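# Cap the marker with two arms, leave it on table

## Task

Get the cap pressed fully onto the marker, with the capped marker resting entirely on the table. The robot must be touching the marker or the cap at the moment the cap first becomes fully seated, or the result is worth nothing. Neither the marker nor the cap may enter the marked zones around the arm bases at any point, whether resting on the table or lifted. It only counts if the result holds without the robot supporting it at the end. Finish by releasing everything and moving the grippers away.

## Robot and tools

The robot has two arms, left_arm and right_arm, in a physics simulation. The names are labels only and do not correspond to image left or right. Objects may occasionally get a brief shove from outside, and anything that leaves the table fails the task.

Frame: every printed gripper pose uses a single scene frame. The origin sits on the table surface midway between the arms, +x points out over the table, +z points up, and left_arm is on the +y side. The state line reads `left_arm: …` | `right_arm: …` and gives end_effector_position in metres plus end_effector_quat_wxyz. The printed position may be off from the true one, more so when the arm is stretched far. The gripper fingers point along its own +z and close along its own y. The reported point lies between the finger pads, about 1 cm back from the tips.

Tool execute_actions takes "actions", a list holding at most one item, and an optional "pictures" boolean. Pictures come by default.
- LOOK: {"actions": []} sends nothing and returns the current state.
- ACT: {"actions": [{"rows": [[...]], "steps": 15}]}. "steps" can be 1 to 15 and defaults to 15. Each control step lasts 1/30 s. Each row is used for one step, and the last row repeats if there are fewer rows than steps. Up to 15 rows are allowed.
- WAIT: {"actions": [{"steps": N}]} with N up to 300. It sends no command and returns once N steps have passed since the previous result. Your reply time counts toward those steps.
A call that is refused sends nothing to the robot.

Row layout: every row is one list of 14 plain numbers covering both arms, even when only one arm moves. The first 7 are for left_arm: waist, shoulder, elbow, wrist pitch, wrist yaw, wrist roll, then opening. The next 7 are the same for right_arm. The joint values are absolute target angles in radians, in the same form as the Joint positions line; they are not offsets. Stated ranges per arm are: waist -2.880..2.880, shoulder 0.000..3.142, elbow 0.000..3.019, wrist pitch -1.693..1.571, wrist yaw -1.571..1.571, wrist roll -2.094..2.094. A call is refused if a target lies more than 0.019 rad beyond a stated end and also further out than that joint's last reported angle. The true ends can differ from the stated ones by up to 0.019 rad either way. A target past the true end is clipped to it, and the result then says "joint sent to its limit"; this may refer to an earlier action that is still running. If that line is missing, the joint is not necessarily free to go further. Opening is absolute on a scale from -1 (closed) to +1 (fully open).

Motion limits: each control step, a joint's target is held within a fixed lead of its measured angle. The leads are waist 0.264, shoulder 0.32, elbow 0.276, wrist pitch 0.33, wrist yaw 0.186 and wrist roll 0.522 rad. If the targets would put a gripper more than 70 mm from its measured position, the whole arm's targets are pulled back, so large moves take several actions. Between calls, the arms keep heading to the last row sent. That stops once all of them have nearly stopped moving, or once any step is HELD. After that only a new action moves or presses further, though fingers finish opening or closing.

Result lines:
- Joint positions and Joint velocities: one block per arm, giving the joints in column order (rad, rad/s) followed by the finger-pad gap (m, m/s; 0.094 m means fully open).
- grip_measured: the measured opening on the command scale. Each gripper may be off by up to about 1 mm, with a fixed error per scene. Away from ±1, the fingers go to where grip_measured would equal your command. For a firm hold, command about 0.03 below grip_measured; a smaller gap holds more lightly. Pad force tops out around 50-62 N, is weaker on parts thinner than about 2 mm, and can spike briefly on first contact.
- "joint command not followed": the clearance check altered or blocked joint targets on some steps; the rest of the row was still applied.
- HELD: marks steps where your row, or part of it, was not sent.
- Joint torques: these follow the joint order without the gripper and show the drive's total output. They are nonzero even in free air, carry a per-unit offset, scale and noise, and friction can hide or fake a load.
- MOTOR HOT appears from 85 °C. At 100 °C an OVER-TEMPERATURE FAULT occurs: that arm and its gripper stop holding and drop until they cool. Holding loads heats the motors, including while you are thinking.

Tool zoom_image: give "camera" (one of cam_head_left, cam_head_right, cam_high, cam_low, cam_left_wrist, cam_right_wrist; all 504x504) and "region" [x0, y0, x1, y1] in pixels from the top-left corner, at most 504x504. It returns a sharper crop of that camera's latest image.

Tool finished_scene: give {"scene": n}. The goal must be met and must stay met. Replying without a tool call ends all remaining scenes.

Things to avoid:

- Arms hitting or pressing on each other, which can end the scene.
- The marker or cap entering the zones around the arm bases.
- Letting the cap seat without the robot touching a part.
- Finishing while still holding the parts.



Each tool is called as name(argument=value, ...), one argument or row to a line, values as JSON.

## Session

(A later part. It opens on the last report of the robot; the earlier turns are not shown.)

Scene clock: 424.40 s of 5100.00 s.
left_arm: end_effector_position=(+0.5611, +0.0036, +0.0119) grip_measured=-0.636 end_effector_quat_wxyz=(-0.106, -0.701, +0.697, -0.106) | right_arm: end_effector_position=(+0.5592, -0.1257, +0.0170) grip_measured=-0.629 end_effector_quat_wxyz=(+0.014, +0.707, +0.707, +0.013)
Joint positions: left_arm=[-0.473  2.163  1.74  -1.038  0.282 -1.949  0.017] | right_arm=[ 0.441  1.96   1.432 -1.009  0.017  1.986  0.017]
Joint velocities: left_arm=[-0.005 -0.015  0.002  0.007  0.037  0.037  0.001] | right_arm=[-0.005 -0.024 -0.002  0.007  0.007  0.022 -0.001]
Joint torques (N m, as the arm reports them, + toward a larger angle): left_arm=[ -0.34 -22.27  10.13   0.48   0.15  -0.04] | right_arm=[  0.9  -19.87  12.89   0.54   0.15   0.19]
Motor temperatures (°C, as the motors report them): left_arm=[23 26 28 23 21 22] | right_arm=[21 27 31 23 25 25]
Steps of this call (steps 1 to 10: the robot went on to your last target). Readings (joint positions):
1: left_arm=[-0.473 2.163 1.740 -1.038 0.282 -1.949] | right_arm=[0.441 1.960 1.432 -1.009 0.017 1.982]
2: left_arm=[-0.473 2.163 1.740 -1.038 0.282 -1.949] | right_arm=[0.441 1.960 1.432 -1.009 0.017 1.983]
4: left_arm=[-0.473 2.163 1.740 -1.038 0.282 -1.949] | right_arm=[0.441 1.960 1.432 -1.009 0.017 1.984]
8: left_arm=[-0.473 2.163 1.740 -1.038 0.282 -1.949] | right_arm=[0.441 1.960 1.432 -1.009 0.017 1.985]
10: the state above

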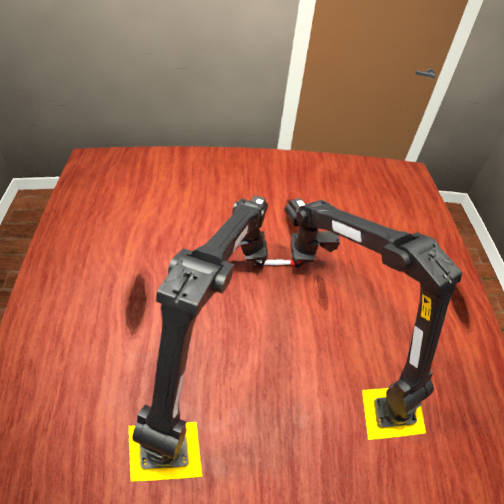

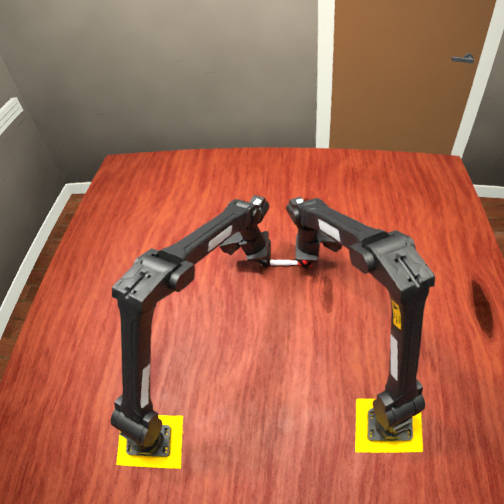

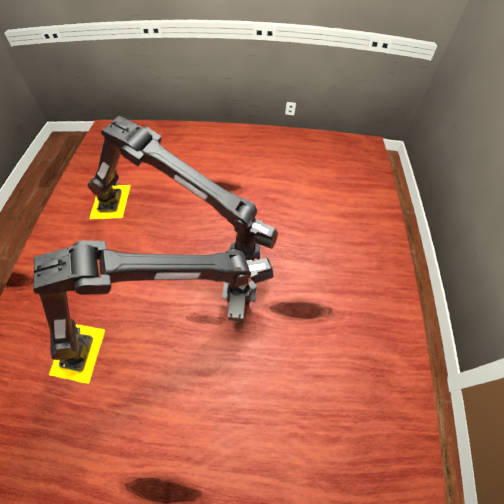

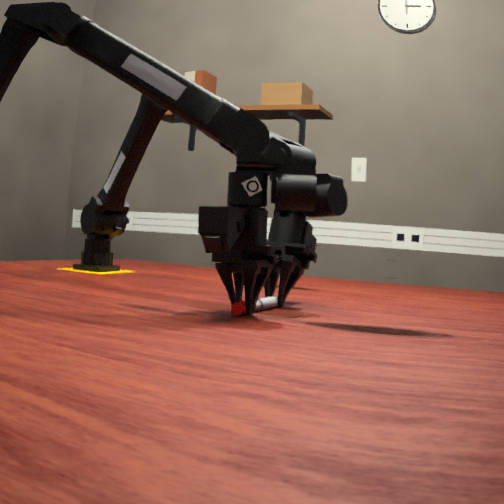

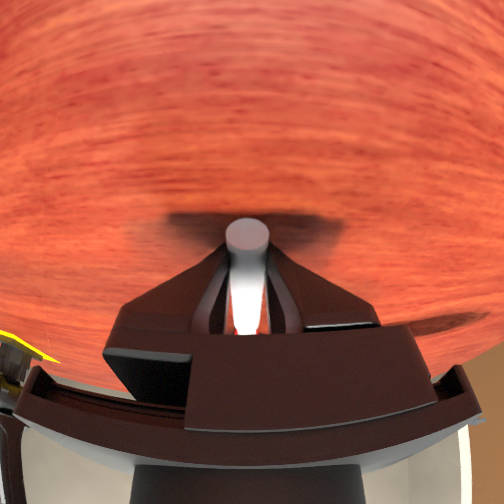

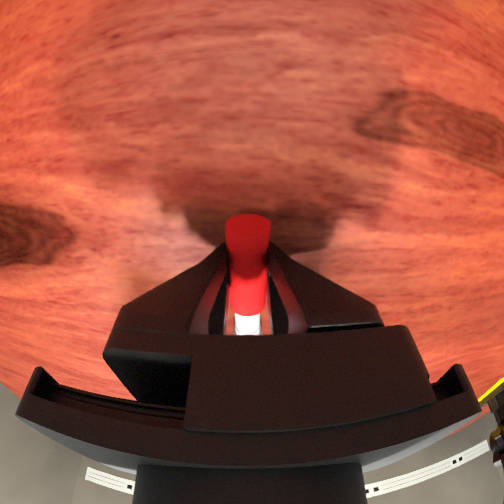

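execute_actions(
  actions=[
    {"rows":[[-0.474,2.15,1.75,-1.03,0.282,-1.95,-0.68,0.45,1.97,1.47,-0.992,0.017,2.0,-0.665],[-0.474,2.15,1.75,-1.03,0.282,-1.95,-0.68,0.454,1.97,1.47,-0.991,0.018,2.0,-0.665],[-0.474,2.15,1.75,-1.03,0.282,-1.95,-0.68,0.457,1.97,1.47,-0.99,0.019,2.003,-0.665],[-0.474,2.15,1.75,-1.03,0.282,-1.95,-0.68,0.461,1.97,1.47,-0.988,0.02,2.007,-0.665],[-0.474,2.15,1.75,-1.03,0.282,-1.95,-0.68,0.464,1.97,1.47,-0.985,0.021,2.011,-0.665],[-0.474,2.15,1.75,-1.03,0.282,-1.95,-0.68,0.468,1.97,1.47,-0.982,0.022,2.015,-0.665],[-0.474,2.15,1.75,-1.03,0.282,-1.95,-0.68,0.471,1.97,1.47,-0.978,0.024,2.019,-0.665],[-0.474,2.15,1.75,-1.03,0.282,-1.95,-0.68,0.475,1.97,1.47,-0.974,0.026,2.023,-0.665],[-0.474,2.15,1.75,-1.03,0.282,-1.95,-0.68,0.478,1.97,1.47,-0.97,0.028,2.027,-0.665],[-0.474,2.15,1.75,-1.03,0.282,-1.95,-0.68,0.482,1.97,1.47,-0.966,0.03,2.031,-0.665],[-0.474,2.15,1.75,-1.03,0.282,-1.95,-0.68,0.485,1.97,1.47,-0.962,0.032,2.035,-0.665],[-0.474,2.15,1.75,-1.03,0.282,-1.95,-0.68,0.488,1.97,1.47,-0.958,0.033,2.039,-0.665],[-0.474,2.15,1.75,-1.03,0.282,-1.95,-0.68,0.49,1.97,1.47,-0.955,0.034,2.043,-0.665],[-0.474,2.15,1.75,-1.03,0.282,-1.95,-0.68,0.492,1.97,1.47,-0.952,0.035,2.043,-0.665],[-0.474,2.15,1.75,-1.03,0.282,-1.95,-0.68,0.492,1.97,1.47,-0.95,0.035,2.043,-0.665]],"steps":15},
  ],
  pictures=false,
)

execute_actions(
  actions=[
    {"steps":10},
  ],
)

zoom_image(
  camera="cam_right_wrist",
  region=[200,260,300,350],
)

zoom_image(
  camera="cam_left_wrist",
  region=[200,260,300,350],
)

Scene clock: 453.77 s of 5100.00 s.
left_arm: end_effector_position=(+0.5612, +0.0039, +0.0119) grip_measured=-0.636 end_effector_quat_wxyz=(-0.106, -0.701, +0.697, -0.106) | right_arm: end_effector_position=(+0.5597, -0.1052, +0.0176) grip_measured=-0.629 end_effector_quat_wxyz=(+0.031, +0.707, +0.706, +0.027)
Joint positions: left_arm=[-0.473  2.163  1.74  -1.038  0.281 -1.949  0.017] | right_arm=[ 0.481  1.96   1.432 -0.973  0.04   2.023  0.017]
Joint velocities: left_arm=[ 0.015  0.005 -0.002 -0.017 -0.007 -0.037 -0.   ] | right_arm=[ 0.054 -0.024  0.002  0.032  0.081  0.066 -0.001]
Joint torques (N m, as the arm reports them, + toward a larger angle): left_arm=[ -0.15 -22.31  10.14   0.44   0.21  -0.04] | right_arm=[  1.48 -19.04  13.04   0.78  -0.17   0.14]
Motor temperatures (°C, as the motors report them): left_arm=[23 26 28 23 21 22] | right_arm=[21 27 31 23 25 25]
Steps of this call (steps 1 to 15: the robot went on to your last target; steps 16 to 90: nothing new was sent; then 25.87 s passed at rest; steps 91 to 105: all 15 steps of this action). Readings (joint positions):
91: left_arm=[-0.473 2.163 1.740 -1.038 0.282 -1.949] | right_arm=[0.441 1.960 1.432 -1.009 0.017 1.987]
92: left_arm=[-0.473 2.163 1.740 -1.038 0.282 -1.949] | right_arm=[0.441 1.960 1.432 -1.009 0.017 1.987]
94: left_arm=[-0.473 2.163 1.740 -1.038 0.282 -1.949] | right_arm=[0.443 1.960 1.432 -1.008 0.019 1.989]
98: left_arm=[-0.473 2.163 1.740 -1.038 0.282 -1.949] | right_arm=[0.452 1.960 1.432 -0.999 0.024 2.000]
105: the state above

Scene clock: 454.10 s of 5100.00 s.
left_arm: end_effector_position=(+0.5615, +0.0043, +0.0121) grip_measured=-0.636 end_effector_quat_wxyz=(-0.106, -0.702, +0.697, -0.106) | right_arm: end_effector_position=(+0.5599, -0.1049, +0.0176) grip_measured=-0.629 end_effector_quat_wxyz=(+0.031, +0.709, +0.704, +0.027)
Joint positions: left_arm=[-0.472  2.163  1.74  -1.038  0.281 -1.949  0.017] | right_arm=[ 0.481  1.96   1.432 -0.971  0.042  2.031  0.017]
Joint velocities: left_arm=[-0.005 -0.005 -0.007  0.022 -0.007 -0.007  0.001] | right_arm=[ 0.005  0.005 -0.002 -0.007 -0.051 -0.095  0.   ]
Joint torques (N m, as the arm reports them, + toward a larger angle): left_arm=[ -0.34 -22.44  10.14   0.47   0.21  -0.04] | right_arm=[  1.59 -19.9   12.84   0.75  -0.12   0.16]
Motor temperatures (°C, as the motors report them): left_arm=[23 26 28 23 21 22] | right_arm=[21 27 31 23 25 25]
Steps of this call (steps 1 to 10: the robot went on to your last target). Readings (joint positions):
1: left_arm=[-0.472 2.163 1.740 -1.038 0.281 -1.949] | right_arm=[0.481 1.960 1.432 -0.971 0.042 2.025]
2: left_arm=[-0.472 2.163 1.740 -1.038 0.281 -1.949] | right_arm=[0.481 1.960 1.432 -0.971 0.042 2.027]
4: left_arm=[-0.472 2.163 1.740 -1.038 0.281 -1.949] | right_arm=[0.481 1.960 1.432 -0.971 0.042 2.029]
8: left_arm=[-0.472 2.163 1.740 -1.038 0.281 -1.949] | right_arm=[0.481 1.960 1.432 -0.971 0.042 2.031]
10: the state above

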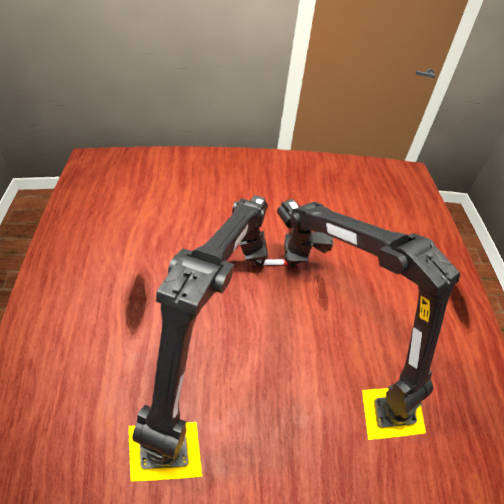

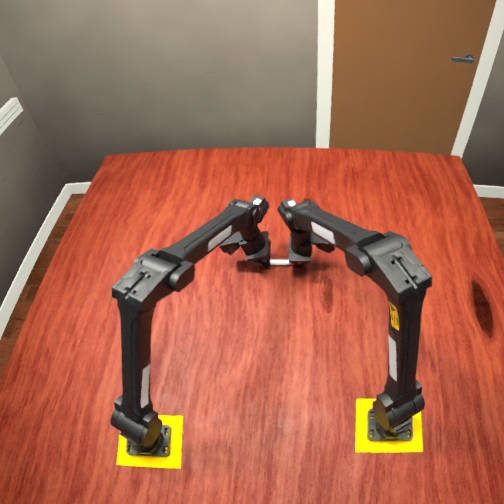

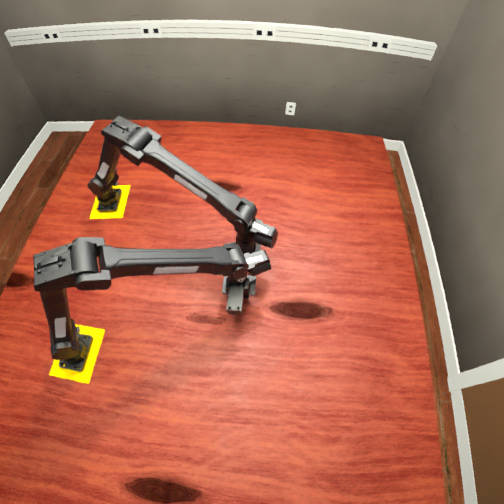

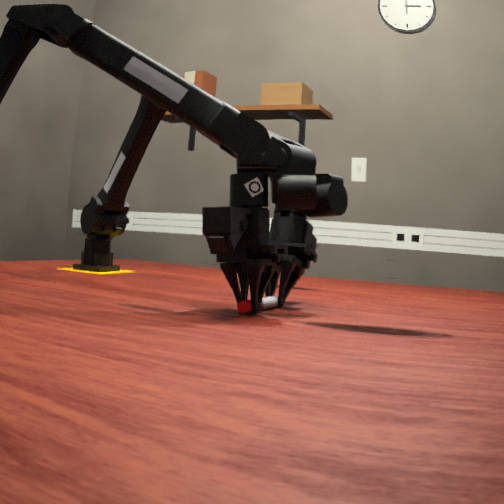

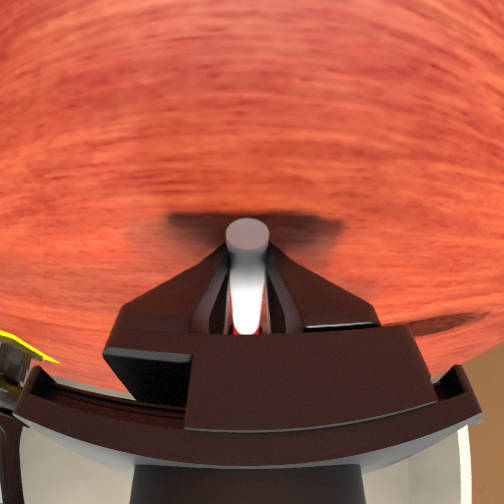

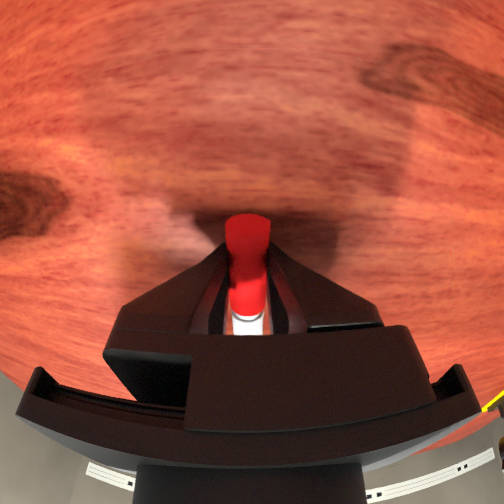

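Region (200, 260, 300, 350) of cam_right_wrist's 504x504 image, scaled by 5.040, with more detail than that image has; it fills the top 454 rows of this view, and the rest is white.

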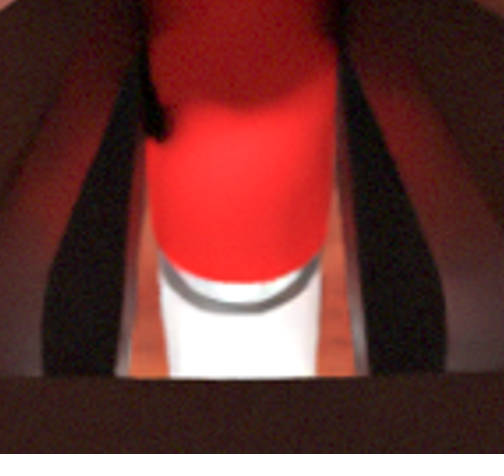

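Region (200, 260, 300, 350) of cam_left_wrist's 504x504 image, scaled by 5.040, with more detail than that image has; it fills the top 454 rows of this view, and the rest is white.

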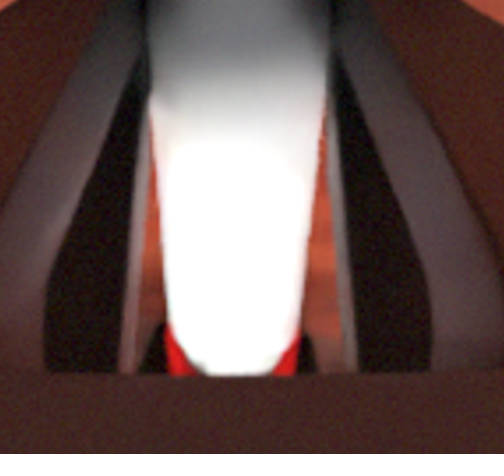

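execute_actions(
  actions=[
    {"rows":[[-0.483,2.15,1.755,-1.03,0.286,-1.95,-0.69,0.497,1.965,1.47,-0.95,0.031,2.035,-0.68],[-0.491,2.15,1.76,-1.028,0.29,-1.95,-0.69,0.504,1.965,1.47,-0.95,0.027,2.035,-0.68],[-0.5,2.15,1.765,-1.025,0.295,-1.95,-0.69,0.512,1.96,1.47,-0.948,0.022,2.035,-0.68],[-0.508,2.15,1.77,-1.021,0.299,-1.95,-0.69,0.519,1.96,1.47,-0.944,0.018,2.035,-0.68],[-0.517,2.15,1.773,-1.017,0.303,-1.95,-0.69,0.527,1.96,1.47,-0.939,0.014,2.035,-0.68],[-0.525,2.15,1.776,-1.013,0.307,-1.95,-0.69,0.534,1.96,1.472,-0.934,0.01,2.035,-0.68],[-0.534,2.15,1.779,-1.009,0.311,-1.95,-0.69,0.541,1.96,1.475,-0.928,0.006,2.035,-0.68],[-0.542,2.15,1.781,-1.004,0.316,-1.95,-0.69,0.549,1.96,1.478,-0.923,0.001,2.035,-0.68],[-0.551,2.15,1.783,-1.0,0.32,-1.95,-0.69,0.556,1.96,1.481,-0.917,-0.003,2.035,-0.68],[-0.559,2.15,1.786,-0.996,0.324,-1.95,-0.69,0.563,1.96,1.484,-0.912,-0.007,2.035,-0.68]],"steps":15},
  ],
)

zoom_image(
  camera="cam_right_wrist",
  region=[200,260,300,350],
)

Scene clock: 473.03 s of 5100.00 s.
left_arm: end_effector_position=(+0.5615, +0.0043, +0.0121) grip_measured=-0.636 end_effector_quat_wxyz=(-0.106, -0.702, +0.697, -0.106) | right_arm: end_effector_position=(+0.5596, -0.1054, +0.0172) grip_measured=-0.629 end_effector_quat_wxyz=(+0.032, +0.710, +0.703, +0.026)
Joint positions: left_arm=[-0.472  2.163  1.74  -1.038  0.281 -1.949  0.017] | right_arm=[ 0.481  1.96   1.431 -0.971  0.044  2.032  0.017]
Joint velocities: left_arm=[ 0.024  0.015  0.002  0.007 -0.007 -0.051  0.001] | right_arm=[-0.024 -0.005 -0.007 -0.027 -0.066  0.007  0.001]
Joint torques (N m, as the arm reports them, + toward a larger angle): left_arm=[ -0.41 -21.02   9.25   0.1    0.15  -0.03] | right_arm=[  0.85 -20.28   9.13  -0.05   0.02   0.06]
Motor temperatures (°C, as the motors report them): left_arm=[23 27 28 23 21 22] | right_arm=[21 27 32 23 25 25]
A step of this action was HELD (marked below), so the robot has no last target. An arm can still carry out its HELD step.
Steps of this call (steps 1 to 15: the robot went on to your last target; steps 16 to 90: nothing new was sent; then 15.43 s passed at rest; steps 91 to 105: all 15 steps of this action). Readings (joint positions):
91: left_arm=[-0.472 2.163 1.740 -1.038 0.281 -1.949] | right_arm=[0.481 1.960 1.432 -0.971 0.042 2.032]
92: left_arm=[-0.472 2.163 1.740 -1.038 0.281 -1.949] | right_arm=[0.481 1.960 1.431 -0.971 0.043 2.032] HELD
93: left_arm=[-0.472 2.163 1.740 -1.038 0.281 -1.949] | right_arm=[0.481 1.960 1.431 -0.971 0.044 2.032] HELD
94: left_arm=[-0.472 2.163 1.740 -1.038 0.281 -1.949] | right_arm=[0.481 1.960 1.431 -0.971 0.044 2.032] HELD
95: left_arm=[-0.472 2.163 1.740 -1.038 0.281 -1.949] | right_arm=[0.481 1.960 1.431 -0.971 0.044 2.032] HELD
96: left_arm=[-0.472 2.163 1.740 -1.038 0.281 -1.949] | right_arm=[0.481 1.960 1.431 -0.971 0.044 2.032] HELD
97: left_arm=[-0.472 2.163 1.740 -1.038 0.281 -1.949] | right_arm=[0.481 1.960 1.431 -0.971 0.044 2.032] HELD
98: left_arm=[-0.472 2.163 1.740 -1.038 0.281 -1.949] | right_arm=[0.481 1.960 1.431 -0.971 0.044 2.032] HELD
99: left_arm=[-0.472 2.163 1.740 -1.038 0.281 -1.949] | right_arm=[0.481 1.960 1.431 -0.971 0.044 2.032] HELD
100: left_arm=[-0.472 2.163 1.740 -1.038 0.281 -1.949] | right_arm=[0.481 1.960 1.431 -0.971 0.044 2.032] HELD
101: left_arm=[-0.472 2.163 1.740 -1.038 0.281 -1.949] | right_arm=[0.481 1.960 1.431 -0.971 0.044 2.032] HELD
102: left_arm=[-0.472 2.163 1.740 -1.038 0.281 -1.949] | right_arm=[0.481 1.960 1.431 -0.971 0.044 2.032] HELD
103: left_arm=[-0.472 2.163 1.740 -1.038 0.281 -1.949] | right_arm=[0.481 1.960 1.431 -0.971 0.044 2.032] HELD
104: left_arm=[-0.472 2.163 1.740 -1.038 0.281 -1.949] | right_arm=[0.481 1.960 1.431 -0.971 0.044 2.032] HELD
105: the state above HELD
joint command not followed: on one or more control steps a check withheld the commanded joint targets of the left arm, and it was not sent them on those steps. On the call's last step the targets were still withheld.
cause: the commanded joint targets would bring a part of the robot too close to another arm (this arm's wrist (the part past joint 4) and the other arm's wrist (the part past joint 4)); next, command targets that bring no part of the robot closer to that arm.
joint command not followed: on one or more control steps a check withheld the commanded joint targets of the right arm, and it was not sent them on those steps. On the call's last step the targets were still withheld.
cause: the commanded joint targets would bring a part of the robot too close to another arm (this arm's wrist (the part past joint 4) and the other arm's wrist (the part past joint 4)); next, command targets that bring no part of the robot closer to that arm.

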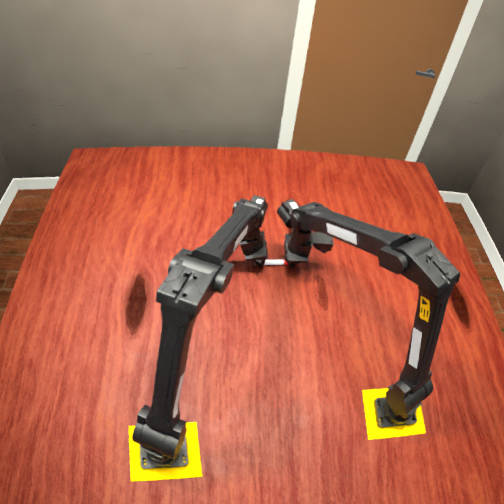

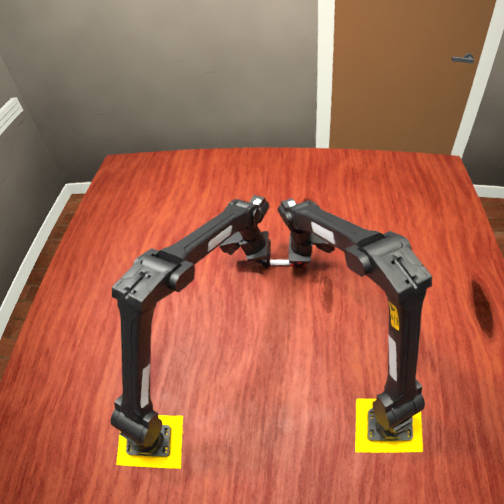

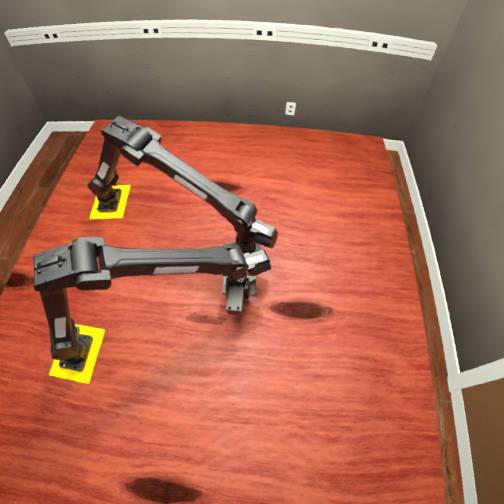

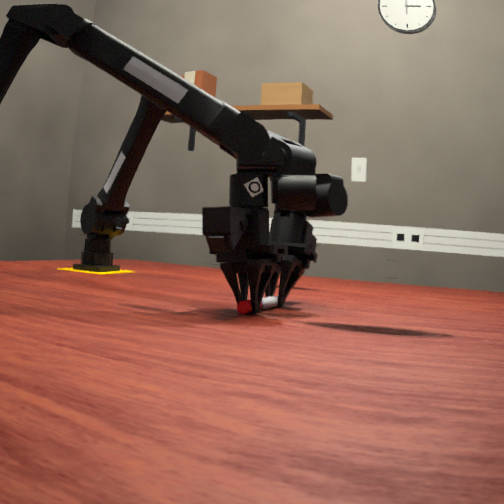

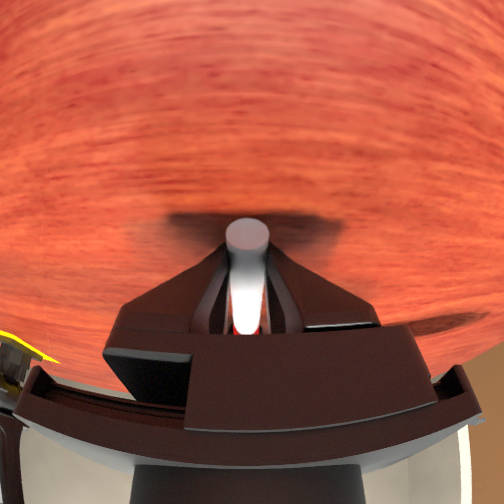

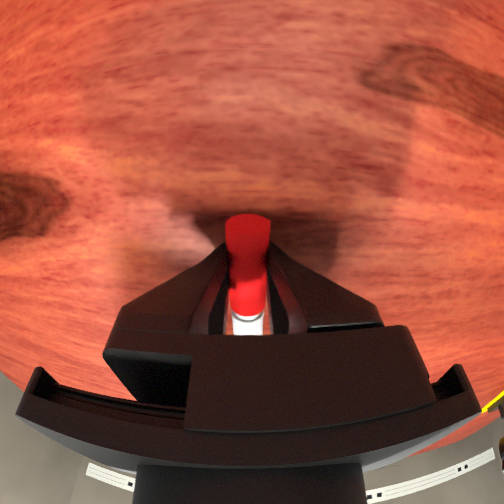

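Region (200, 260, 300, 350) of cam_right_wrist's 504x504 image, scaled by 5.040, with more detail than that image has; it fills the top 454 rows of this view, and the rest is white.

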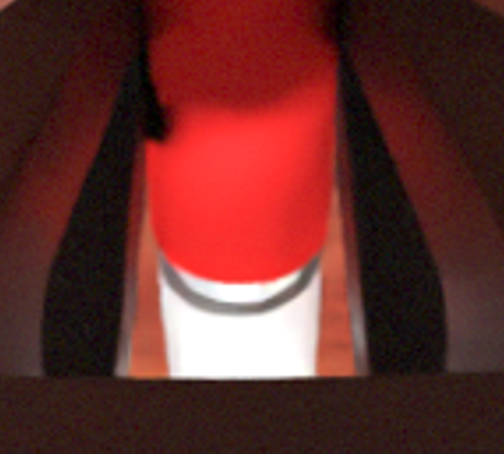

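execute_actions(
  actions=[
    {"rows":[[-0.472,2.15,1.76,-1.038,0.281,-1.95,-0.69,0.478,1.96,1.45,-0.971,0.044,2.03,-0.45],[-0.472,2.15,1.76,-1.038,0.281,-1.95,-0.69,0.475,1.95,1.45,-0.971,0.044,2.03,-0.25],[-0.472,2.15,1.76,-1.038,0.281,-1.95,-0.69,0.47,1.935,1.44,-0.971,0.044,2.03,-0.1],[-0.472,2.15,1.76,-1.038,0.281,-1.95,-0.69,0.46,1.92,1.44,-0.971,0.04,2.02,-0.1],[-0.472,2.15,1.76,-1.038,0.281,-1.95,-0.69,0.445,1.905,1.435,-0.97,0.02,2.0,-0.1],[-0.472,2.15,1.76,-1.038,0.281,-1.95,-0.69,0.428,1.89,1.43,-0.96,-0.01,1.98,-0.1],[-0.472,2.15,1.76,-1.038,0.281,-1.95,-0.69,0.41,1.88,1.418,-0.95,-0.05,1.96,-0.1],[-0.472,2.15,1.76,-1.038,0.281,-1.95,-0.69,0.392,1.87,1.405,-0.935,-0.1,1.94,-0.1],[-0.472,2.15,1.76,-1.038,0.281,-1.95,-0.69,0.374,1.86,1.392,-0.92,-0.15,1.92,-0.1],[-0.472,2.15,1.76,-1.038,0.281,-1.95,-0.69,0.356,1.86,1.379,-0.905,-0.2,1.9,-0.1],[-0.472,2.15,1.76,-1.038,0.281,-1.95,-0.69,0.338,1.86,1.366,-0.89,-0.25,1.88,-0.1],[-0.472,2.15,1.76,-1.038,0.281,-1.95,-0.69,0.32,1.86,1.353,-0.875,-0.3,1.86,-0.1],[-0.472,2.15,1.76,-1.038,0.281,-1.95,-0.69,0.304,1.86,1.34,-0.86,-0.35,1.845,-0.1],[-0.472,2.15,1.76,-1.038,0.281,-1.95,-0.69,0.29,1.86,1.327,-0.845,-0.4,1.845,-0.1],[-0.472,2.15,1.76,-1.038,0.281,-1.95,-0.69,0.28,1.86,1.313,-0.828,-0.436,1.845,-0.1]],"steps":15},
  ],
  pictures=false,
)

execute_actions(
  actions=[
    {"rows":[[-0.472,2.15,1.76,-1.038,0.281,-1.95,-0.69,0.28,1.86,1.313,-0.828,-0.436,1.845,-0.1],[-0.472,2.15,1.76,-1.038,0.281,-1.95,-0.69,0.28,1.87,1.313,-0.828,-0.436,1.845,-0.1],[-0.472,2.15,1.76,-1.038,0.281,-1.95,-0.69,0.28,1.88,1.313,-0.828,-0.436,1.845,-0.1],[-0.472,2.15,1.76,-1.038,0.281,-1.95,-0.69,0.28,1.89,1.313,-0.828,-0.436,1.845,-0.1],[-0.472,2.15,1.76,-1.038,0.281,-1.95,-0.69,0.28,1.9,1.313,-0.828,-0.436,1.845,-0.1],[-0.472,2.15,1.76,-1.038,0.281,-1.95,-0.69,0.28,1.907,1.313,-0.828,-0.436,1.845,-0.1],[-0.472,2.15,1.76,-1.038,0.281,-1.95,-0.69,0.28,1.914,1.313,-0.828,-0.436,1.845,-0.1],[-0.472,2.15,1.76,-1.038,0.281,-1.95,-0.69,0.28,1.92,1.313,-0.828,-0.436,1.845,-0.1],[-0.472,2.15,1.76,-1.038,0.281,-1.95,-0.69,0.28,1.926,1.313,-0.828,-0.436,1.845,-0.1]],"steps":15},
  ],
  pictures=false,
)

execute_actions(
  actions=[
    {"steps":12},
  ],
)

Scene clock: 527.07 s of 5100.00 s.
left_arm: end_effector_position=(+0.5615, +0.0043, +0.0121) grip_measured=-0.636 end_effector_quat_wxyz=(-0.106, -0.702, +0.697, -0.106) | right_arm: end_effector_position=(+0.5700, -0.1295, +0.0595) grip_measured=-0.102 end_effector_quat_wxyz=(-0.133, +0.694, +0.686, +0.174)
Joint positions: left_arm=[-0.472  2.163  1.74  -1.038  0.281 -1.949  0.017] | right_arm=[ 0.305  1.859  1.348 -0.872 -0.402  1.899  0.042]
Joint velocities: left_arm=[-0.015 -0.015 -0.022  0.012 -0.037 -0.037  0.   ] | right_arm=[-0.63  -0.112 -0.31   0.481 -0.945 -0.212 -0.   ]
Joint torques (N m, as the arm reports them, + toward a larger angle): left_arm=[ -0.29 -21.97  11.09   0.14   0.17  -0.04] | right_arm=[  2.   -17.92   8.11   0.71  -0.14   0.02]
Motor temperatures (°C, as the motors report them): left_arm=[23 27 27 23 21 22] | right_arm=[21 28 29 23 25 25]
Steps of this call (steps 1 to 90: nothing new was sent; then 50.53 s passed at rest; steps 91 to 105: all 15 steps of this action). Readings (joint positions):
91: left_arm=[-0.472 2.163 1.740 -1.038 0.281 -1.949] | right_arm=[0.481 1.960 1.431 -0.971 0.044 2.032]
92: left_arm=[-0.472 2.163 1.740 -1.038 0.281 -1.949] | right_arm=[0.481 1.960 1.431 -0.971 0.044 2.032]
94: left_arm=[-0.472 2.163 1.740 -1.038 0.281 -1.949] | right_arm=[0.480 1.958 1.431 -0.971 0.043 2.032]
98: left_arm=[-0.472 2.163 1.740 -1.038 0.281 -1.949] | right_arm=[0.452 1.934 1.422 -0.963 -0.066 2.000]
105: the state above

Scene clock: 527.57 s of 5100.00 s.
left_arm: end_effector_position=(+0.5615, +0.0043, +0.0121) grip_measured=-0.636 end_effector_quat_wxyz=(-0.106, -0.702, +0.697, -0.106) | right_arm: end_effector_position=(+0.5624, -0.1419, +0.0239) grip_measured=-0.102 end_effector_quat_wxyz=(-0.155, +0.691, +0.687, +0.163)
Joint positions: left_arm=[-0.472  2.163  1.74  -1.038  0.281 -1.949  0.017] | right_arm=[ 0.279  1.909  1.316 -0.845 -0.434  1.857  0.042]
Joint velocities: left_arm=[-0.005  0.005  0.002 -0.027 -0.007 -0.037 -0.   ] | right_arm=[ 0.005  0.034 -0.017 -0.007 -0.037  0.007 -0.   ]
Joint torques (N m, as the arm reports them, + toward a larger angle): left_arm=[ -0.28 -22.34  11.06   0.16   0.17  -0.04] | right_arm=[  0.62 -18.86   8.66   0.87  -0.14   0.02]
Motor temperatures (°C, as the motors report them): left_arm=[23 27 27 23 21 22] | right_arm=[21 28 29 23 25 25]
Steps of this call (steps 1 to 15: all 15 steps of this action). Readings (joint positions):
1: left_arm=[-0.472 2.163 1.740 -1.038 0.281 -1.949] | right_arm=[0.286 1.856 1.338 -0.859 -0.421 1.890]
2: left_arm=[-0.472 2.163 1.740 -1.038 0.281 -1.949] | right_arm=[0.271 1.856 1.331 -0.853 -0.427 1.883]
4: left_arm=[-0.472 2.163 1.740 -1.038 0.281 -1.949] | right_arm=[0.255 1.859 1.319 -0.849 -0.430 1.873]
8: left_arm=[-0.472 2.163 1.740 -1.038 0.281 -1.949] | right_arm=[0.261 1.876 1.316 -0.846 -0.433 1.863]
15: the state above

Scene clock: 527.97 s of 5100.00 s.
left_arm: end_effector_position=(+0.5615, +0.0043, +0.0121) grip_measured=-0.636 end_effector_quat_wxyz=(-0.106, -0.702, +0.697, -0.106) | right_arm: end_effector_position=(+0.5624, -0.1419, +0.0237) grip_measured=-0.102 end_effector_quat_wxyz=(-0.155, +0.691, +0.688, +0.163)
Joint positions: left_arm=[-0.472  2.163  1.74  -1.038  0.281 -1.949  0.017] | right_arm=[ 0.279  1.909  1.316 -0.844 -0.434  1.856  0.042]
Joint velocities: left_arm=[-0.005 -0.005 -0.012 -0.017 -0.007  0.022  0.   ] | right_arm=[ 0.005 -0.015  0.007 -0.012 -0.051  0.007  0.   ]
Joint torques (N m, as the arm reports them, + toward a larger angle): left_arm=[ -0.3  -22.23  11.07   0.16   0.17  -0.04] | right_arm=[ -0.45 -17.73   8.72   0.86  -0.19  -0.02]
Motor temperatures (°C, as the motors report them): left_arm=[23 27 27 23 21 22] | right_arm=[21 28 29 23 25 25]
Steps of this call (steps 1 to 12: the robot went on to your last target). Readings (joint positions):
1: left_arm=[-0.472 2.163 1.740 -1.038 0.281 -1.949] | right_arm=[0.279 1.909 1.316 -0.845 -0.434 1.857]
2: left_arm=[-0.472 2.163 1.740 -1.038 0.281 -1.949] | right_arm=[0.279 1.909 1.316 -0.845 -0.434 1.857]
4: left_arm=[-0.472 2.163 1.740 -1.038 0.281 -1.949] | right_arm=[0.279 1.909 1.316 -0.844 -0.434 1.857]
8: left_arm=[-0.472 2.163 1.740 -1.038 0.281 -1.949] | right_arm=[0.279 1.909 1.316 -0.844 -0.434 1.856]
12: the state above

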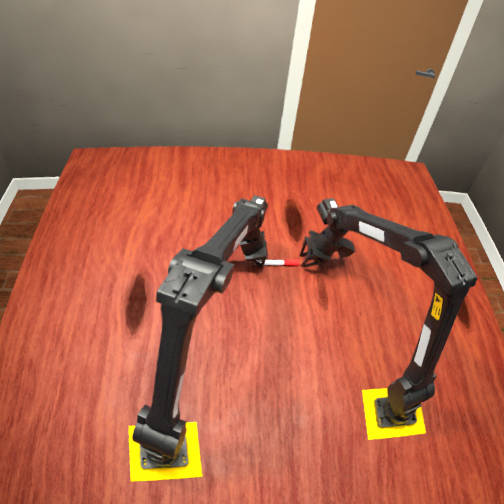

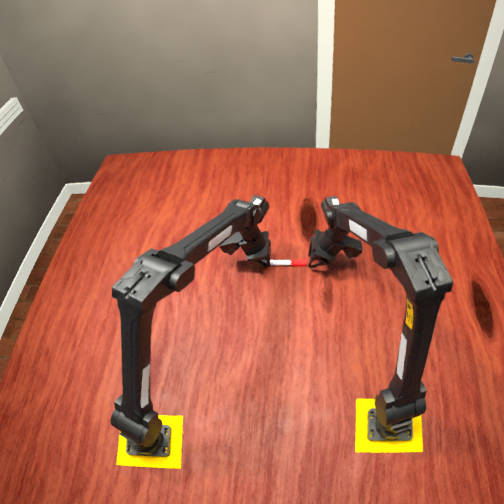

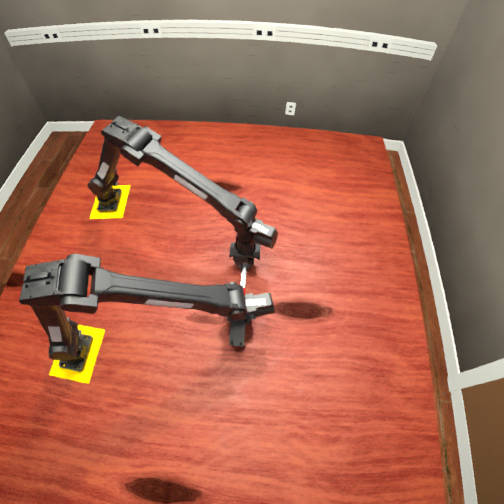

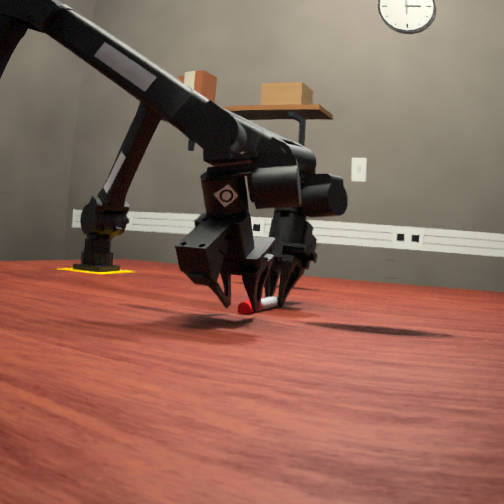

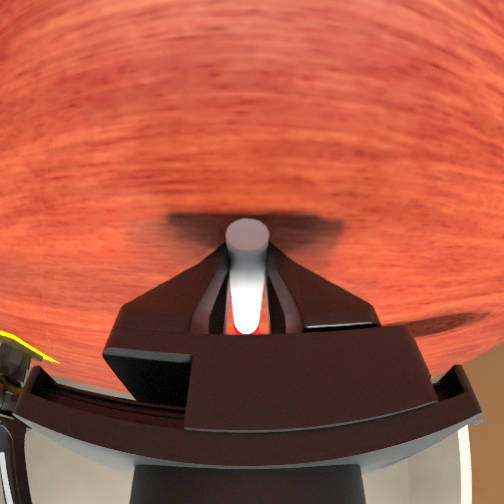

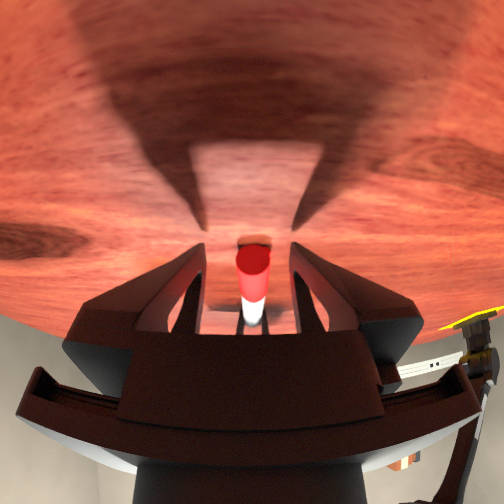

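execute_actions(
  actions=[
    {"rows":[[-0.472,2.15,1.76,-1.038,0.281,-1.95,-0.69,0.28,1.941,1.33,-0.828,-0.436,1.855,-0.88]],"steps":15},
  ],
  pictures=false,
)

execute_actions(
  actions=[
    {"rows":[[-0.472,2.15,1.76,-1.038,0.281,-1.95,-0.69,0.288,1.925,1.33,-0.825,-0.436,1.86,-0.88],[-0.472,2.15,1.76,-1.038,0.281,-1.95,-0.69,0.292,1.925,1.33,-0.825,-0.436,1.87,-0.88],[-0.472,2.15,1.76,-1.038,0.281,-1.95,-0.69,0.296,1.925,1.33,-0.822,-0.436,1.88,-0.88],[-0.472,2.15,1.76,-1.038,0.281,-1.95,-0.69,0.3,1.925,1.33,-0.82,-0.436,1.88,-0.88],[-0.472,2.15,1.76,-1.038,0.281,-1.95,-0.69,0.304,1.925,1.33,-0.82,-0.436,1.88,-0.88]],"steps":15},
  ],
)

zoom_image(
  camera="cam_head_left",
  region=[240,220,340,290],
)

Scene clock: 542.97 s of 5100.00 s.
left_arm: end_effector_position=(+0.5615, +0.0043, +0.0121) grip_measured=-0.636 end_effector_quat_wxyz=(-0.106, -0.702, +0.697, -0.106) | right_arm: end_effector_position=(+0.5619, -0.1420, +0.0211) grip_measured=-0.878 end_effector_quat_wxyz=(-0.156, +0.691, +0.687, +0.161)
Joint positions: left_arm=[-0.472  2.163  1.74  -1.038  0.281 -1.949  0.017] | right_arm=[ 0.279  1.914  1.316 -0.844 -0.434  1.856  0.006]
Joint velocities: left_arm=[ 0.005 -0.005 -0.007 -0.012 -0.051 -0.051 -0.   ] | right_arm=[ 0.015 -0.005 -0.002  0.007 -0.051 -0.051 -0.001]
Joint torques (N m, as the arm reports them, + toward a larger angle): left_arm=[ -0.26 -22.28  11.07   0.14   0.17  -0.04] | right_arm=[  1.82 -17.38  10.29   0.9   -0.17   0.03]
Motor temperatures (°C, as the motors report them): left_arm=[23 27 28 23 21 22] | right_arm=[21 27 29 23 25 25]
Steps of this call (steps 1 to 15: the robot went on to your last target; steps 16 to 90: nothing new was sent; then 11.50 s passed at rest; steps 91 to 105: all 15 steps of this action). Readings (joint positions):
91: left_arm=[-0.472 2.163 1.740 -1.038 0.281 -1.949] | right_arm=[0.279 1.909 1.316 -0.844 -0.434 1.856]
92: left_arm=[-0.472 2.163 1.740 -1.038 0.281 -1.949] | right_arm=[0.279 1.910 1.316 -0.844 -0.434 1.856]
94: left_arm=[-0.472 2.163 1.740 -1.038 0.281 -1.949] | right_arm=[0.279 1.911 1.316 -0.844 -0.434 1.856]
98: left_arm=[-0.472 2.163 1.740 -1.038 0.281 -1.949] | right_arm=[0.279 1.914 1.316 -0.844 -0.434 1.856]
105: the state above

Scene clock: 543.47 s of 5100.00 s.
left_arm: end_effector_position=(+0.5616, +0.0047, +0.0120) grip_measured=-0.636 end_effector_quat_wxyz=(-0.104, -0.702, +0.697, -0.105) | right_arm: end_effector_position=(+0.5603, -0.1337, +0.0212) grip_measured=-0.878 end_effector_quat_wxyz=(-0.156, +0.690, +0.689, +0.161)
Joint positions: left_arm=[-0.472  2.163  1.74  -1.038  0.278 -1.949  0.017] | right_arm=[ 0.294  1.914  1.316 -0.837 -0.432  1.869  0.006]
Joint velocities: left_arm=[ 0.005 -0.005  0.002 -0.007  0.037  0.022 -0.001] | right_arm=[-0.005 -0.005 -0.002 -0.007  0.007  0.037 -0.   ]
Joint torques (N m, as the arm reports them, + toward a larger angle): left_arm=[ -0.27 -22.18  11.02   0.13   0.27  -0.04] | right_arm=[  2.01 -18.37  10.23   0.81  -0.22   0.14]
Motor temperatures (°C, as the motors report them): left_arm=[23 27 28 23 21 22] | right_arm=[21 27 29 23 25 25]
Steps of this call (steps 1 to 15: all 15 steps of this action). Readings (joint positions):
1: left_arm=[-0.472 2.163 1.740 -1.038 0.281 -1.949] | right_arm=[0.279 1.914 1.316 -0.844 -0.434 1.856]
2: left_arm=[-0.472 2.163 1.740 -1.038 0.281 -1.949] | right_arm=[0.279 1.914 1.316 -0.843 -0.434 1.856]
4: left_arm=[-0.472 2.163 1.740 -1.038 0.281 -1.949] | right_arm=[0.281 1.914 1.316 -0.841 -0.434 1.861]
8: left_arm=[-0.472 2.163 1.740 -1.038 0.280 -1.949] | right_arm=[0.292 1.914 1.316 -0.837 -0.434 1.866]
15: the state above

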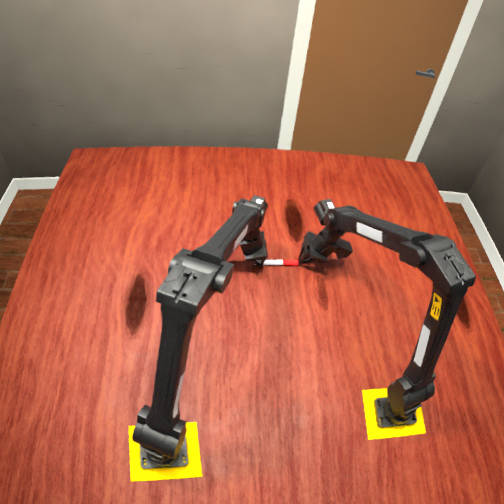

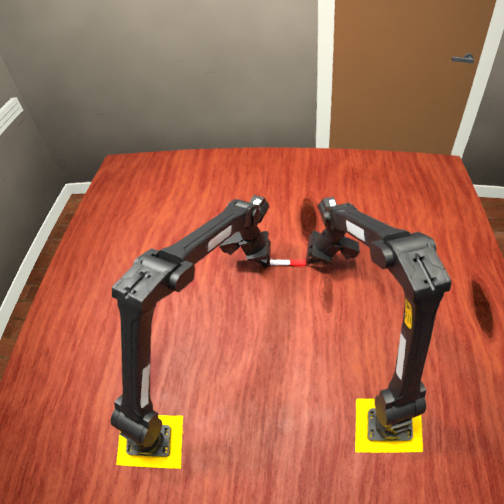

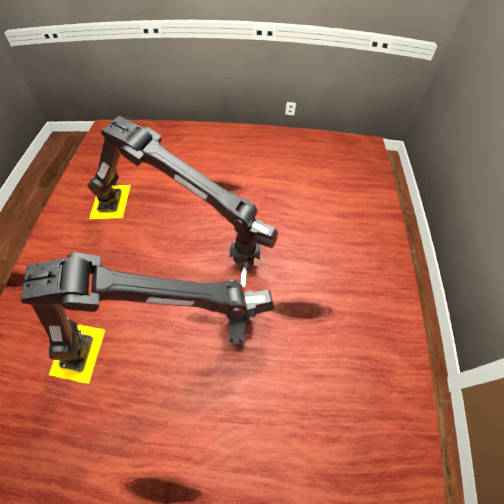

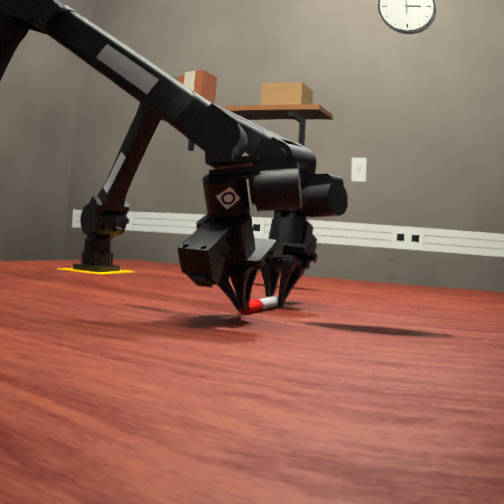

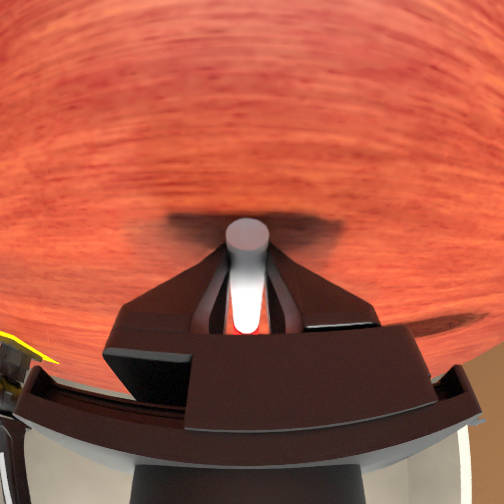

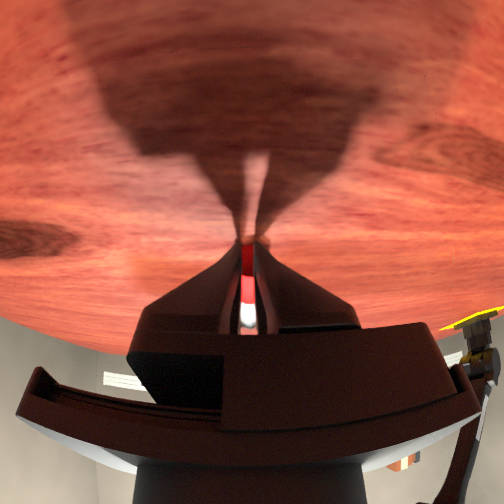

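Region (240, 220, 340, 290) of cam_head_left's 504x504 image, scaled by 5.040, with more detail than that image has; it fills the top 353 rows of this view, and the rest is white.

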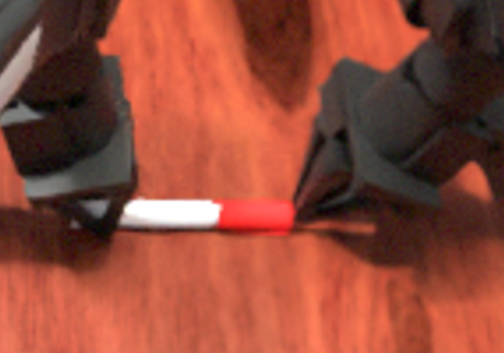

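execute_actions(
  actions=[
    {"rows":[[-0.478,2.16,1.76,-1.03,0.288,-1.95,-0.69,0.31,1.93,1.332,-0.82,-0.44,1.88,-0.88],[-0.484,2.17,1.76,-1.027,0.293,-1.95,-0.69,0.316,1.93,1.334,-0.82,-0.445,1.88,-0.88],[-0.49,2.18,1.76,-1.024,0.298,-1.95,-0.69,0.322,1.93,1.336,-0.818,-0.45,1.88,-0.88],[-0.496,2.19,1.76,-1.02,0.303,-1.95,-0.69,0.328,1.93,1.338,-0.816,-0.455,1.88,-0.88],[-0.502,2.19,1.76,-1.016,0.308,-1.95,-0.69,0.334,1.93,1.34,-0.814,-0.46,1.88,-0.88],[-0.508,2.19,1.76,-1.012,0.313,-1.95,-0.69,0.34,1.93,1.342,-0.812,-0.465,1.88,-0.88],[-0.514,2.19,1.76,-1.008,0.318,-1.95,-0.69,0.346,1.93,1.344,-0.81,-0.47,1.88,-0.88],[-0.52,2.19,1.76,-1.004,0.322,-1.95,-0.69,0.352,1.93,1.346,-0.808,-0.475,1.88,-0.88],[-0.526,2.19,1.76,-1.0,0.326,-1.95,-0.69,0.358,1.93,1.348,-0.806,-0.48,1.88,-0.88],[-0.532,2.19,1.76,-0.997,0.33,-1.95,-0.69,0.364,1.93,1.35,-0.804,-0.485,1.88,-0.88]],"steps":15},
  ],
  pictures=false,
)

Scene clock: 558.33 s of 5100.00 s.
left_arm: end_effector_position=(+0.5604, +0.0013, +0.0116) grip_measured=-0.636 end_effector_quat_wxyz=(-0.114, -0.700, +0.696, -0.110) | right_arm: end_effector_position=(+0.5597, -0.1291, +0.0227) grip_measured=-0.878 end_effector_quat_wxyz=(-0.163, +0.687, +0.688, +0.167)
Joint positions: left_arm=[-0.472  2.165  1.74  -1.037  0.3   -1.949  0.017] | right_arm=[ 0.297  1.914  1.316 -0.833 -0.451  1.872  0.006]
Joint velocities: left_arm=[-0.024  0.005 -0.002 -0.002 -0.007 -0.037 -0.001] | right_arm=[-0.005 -0.005 -0.007  0.007 -0.007  0.066 -0.001]
Joint torques (N m, as the arm reports them, + toward a larger angle): left_arm=[ -5.68 -18.88  11.07   1.79   1.45  -0.04] | right_arm=[  6.61 -18.54  12.35   1.14  -1.29   0.13]
Motor temperatures (°C, as the motors report them): left_arm=[23 27 28 23 21 22] | right_arm=[21 27 30 23 25 25]
Steps of this call (steps 1 to 15: the robot went on to your last target; steps 16 to 90: nothing new was sent; then 11.37 s passed at rest; steps 91 to 105: all 15 steps of this action). Readings (joint positions):
91: left_arm=[-0.472 2.163 1.740 -1.038 0.279 -1.949] | right_arm=[0.294 1.914 1.316 -0.837 -0.432 1.870]
92: left_arm=[-0.472 2.163 1.740 -1.038 0.281 -1.949] | right_arm=[0.295 1.914 1.316 -0.837 -0.434 1.870]
94: left_arm=[-0.472 2.165 1.740 -1.038 0.286 -1.949] | right_arm=[0.295 1.914 1.316 -0.837 -0.437 1.870]
98: left_arm=[-0.472 2.165 1.740 -1.038 0.292 -1.949] | right_arm=[0.295 1.914 1.316 -0.835 -0.445 1.871]
105: the state above


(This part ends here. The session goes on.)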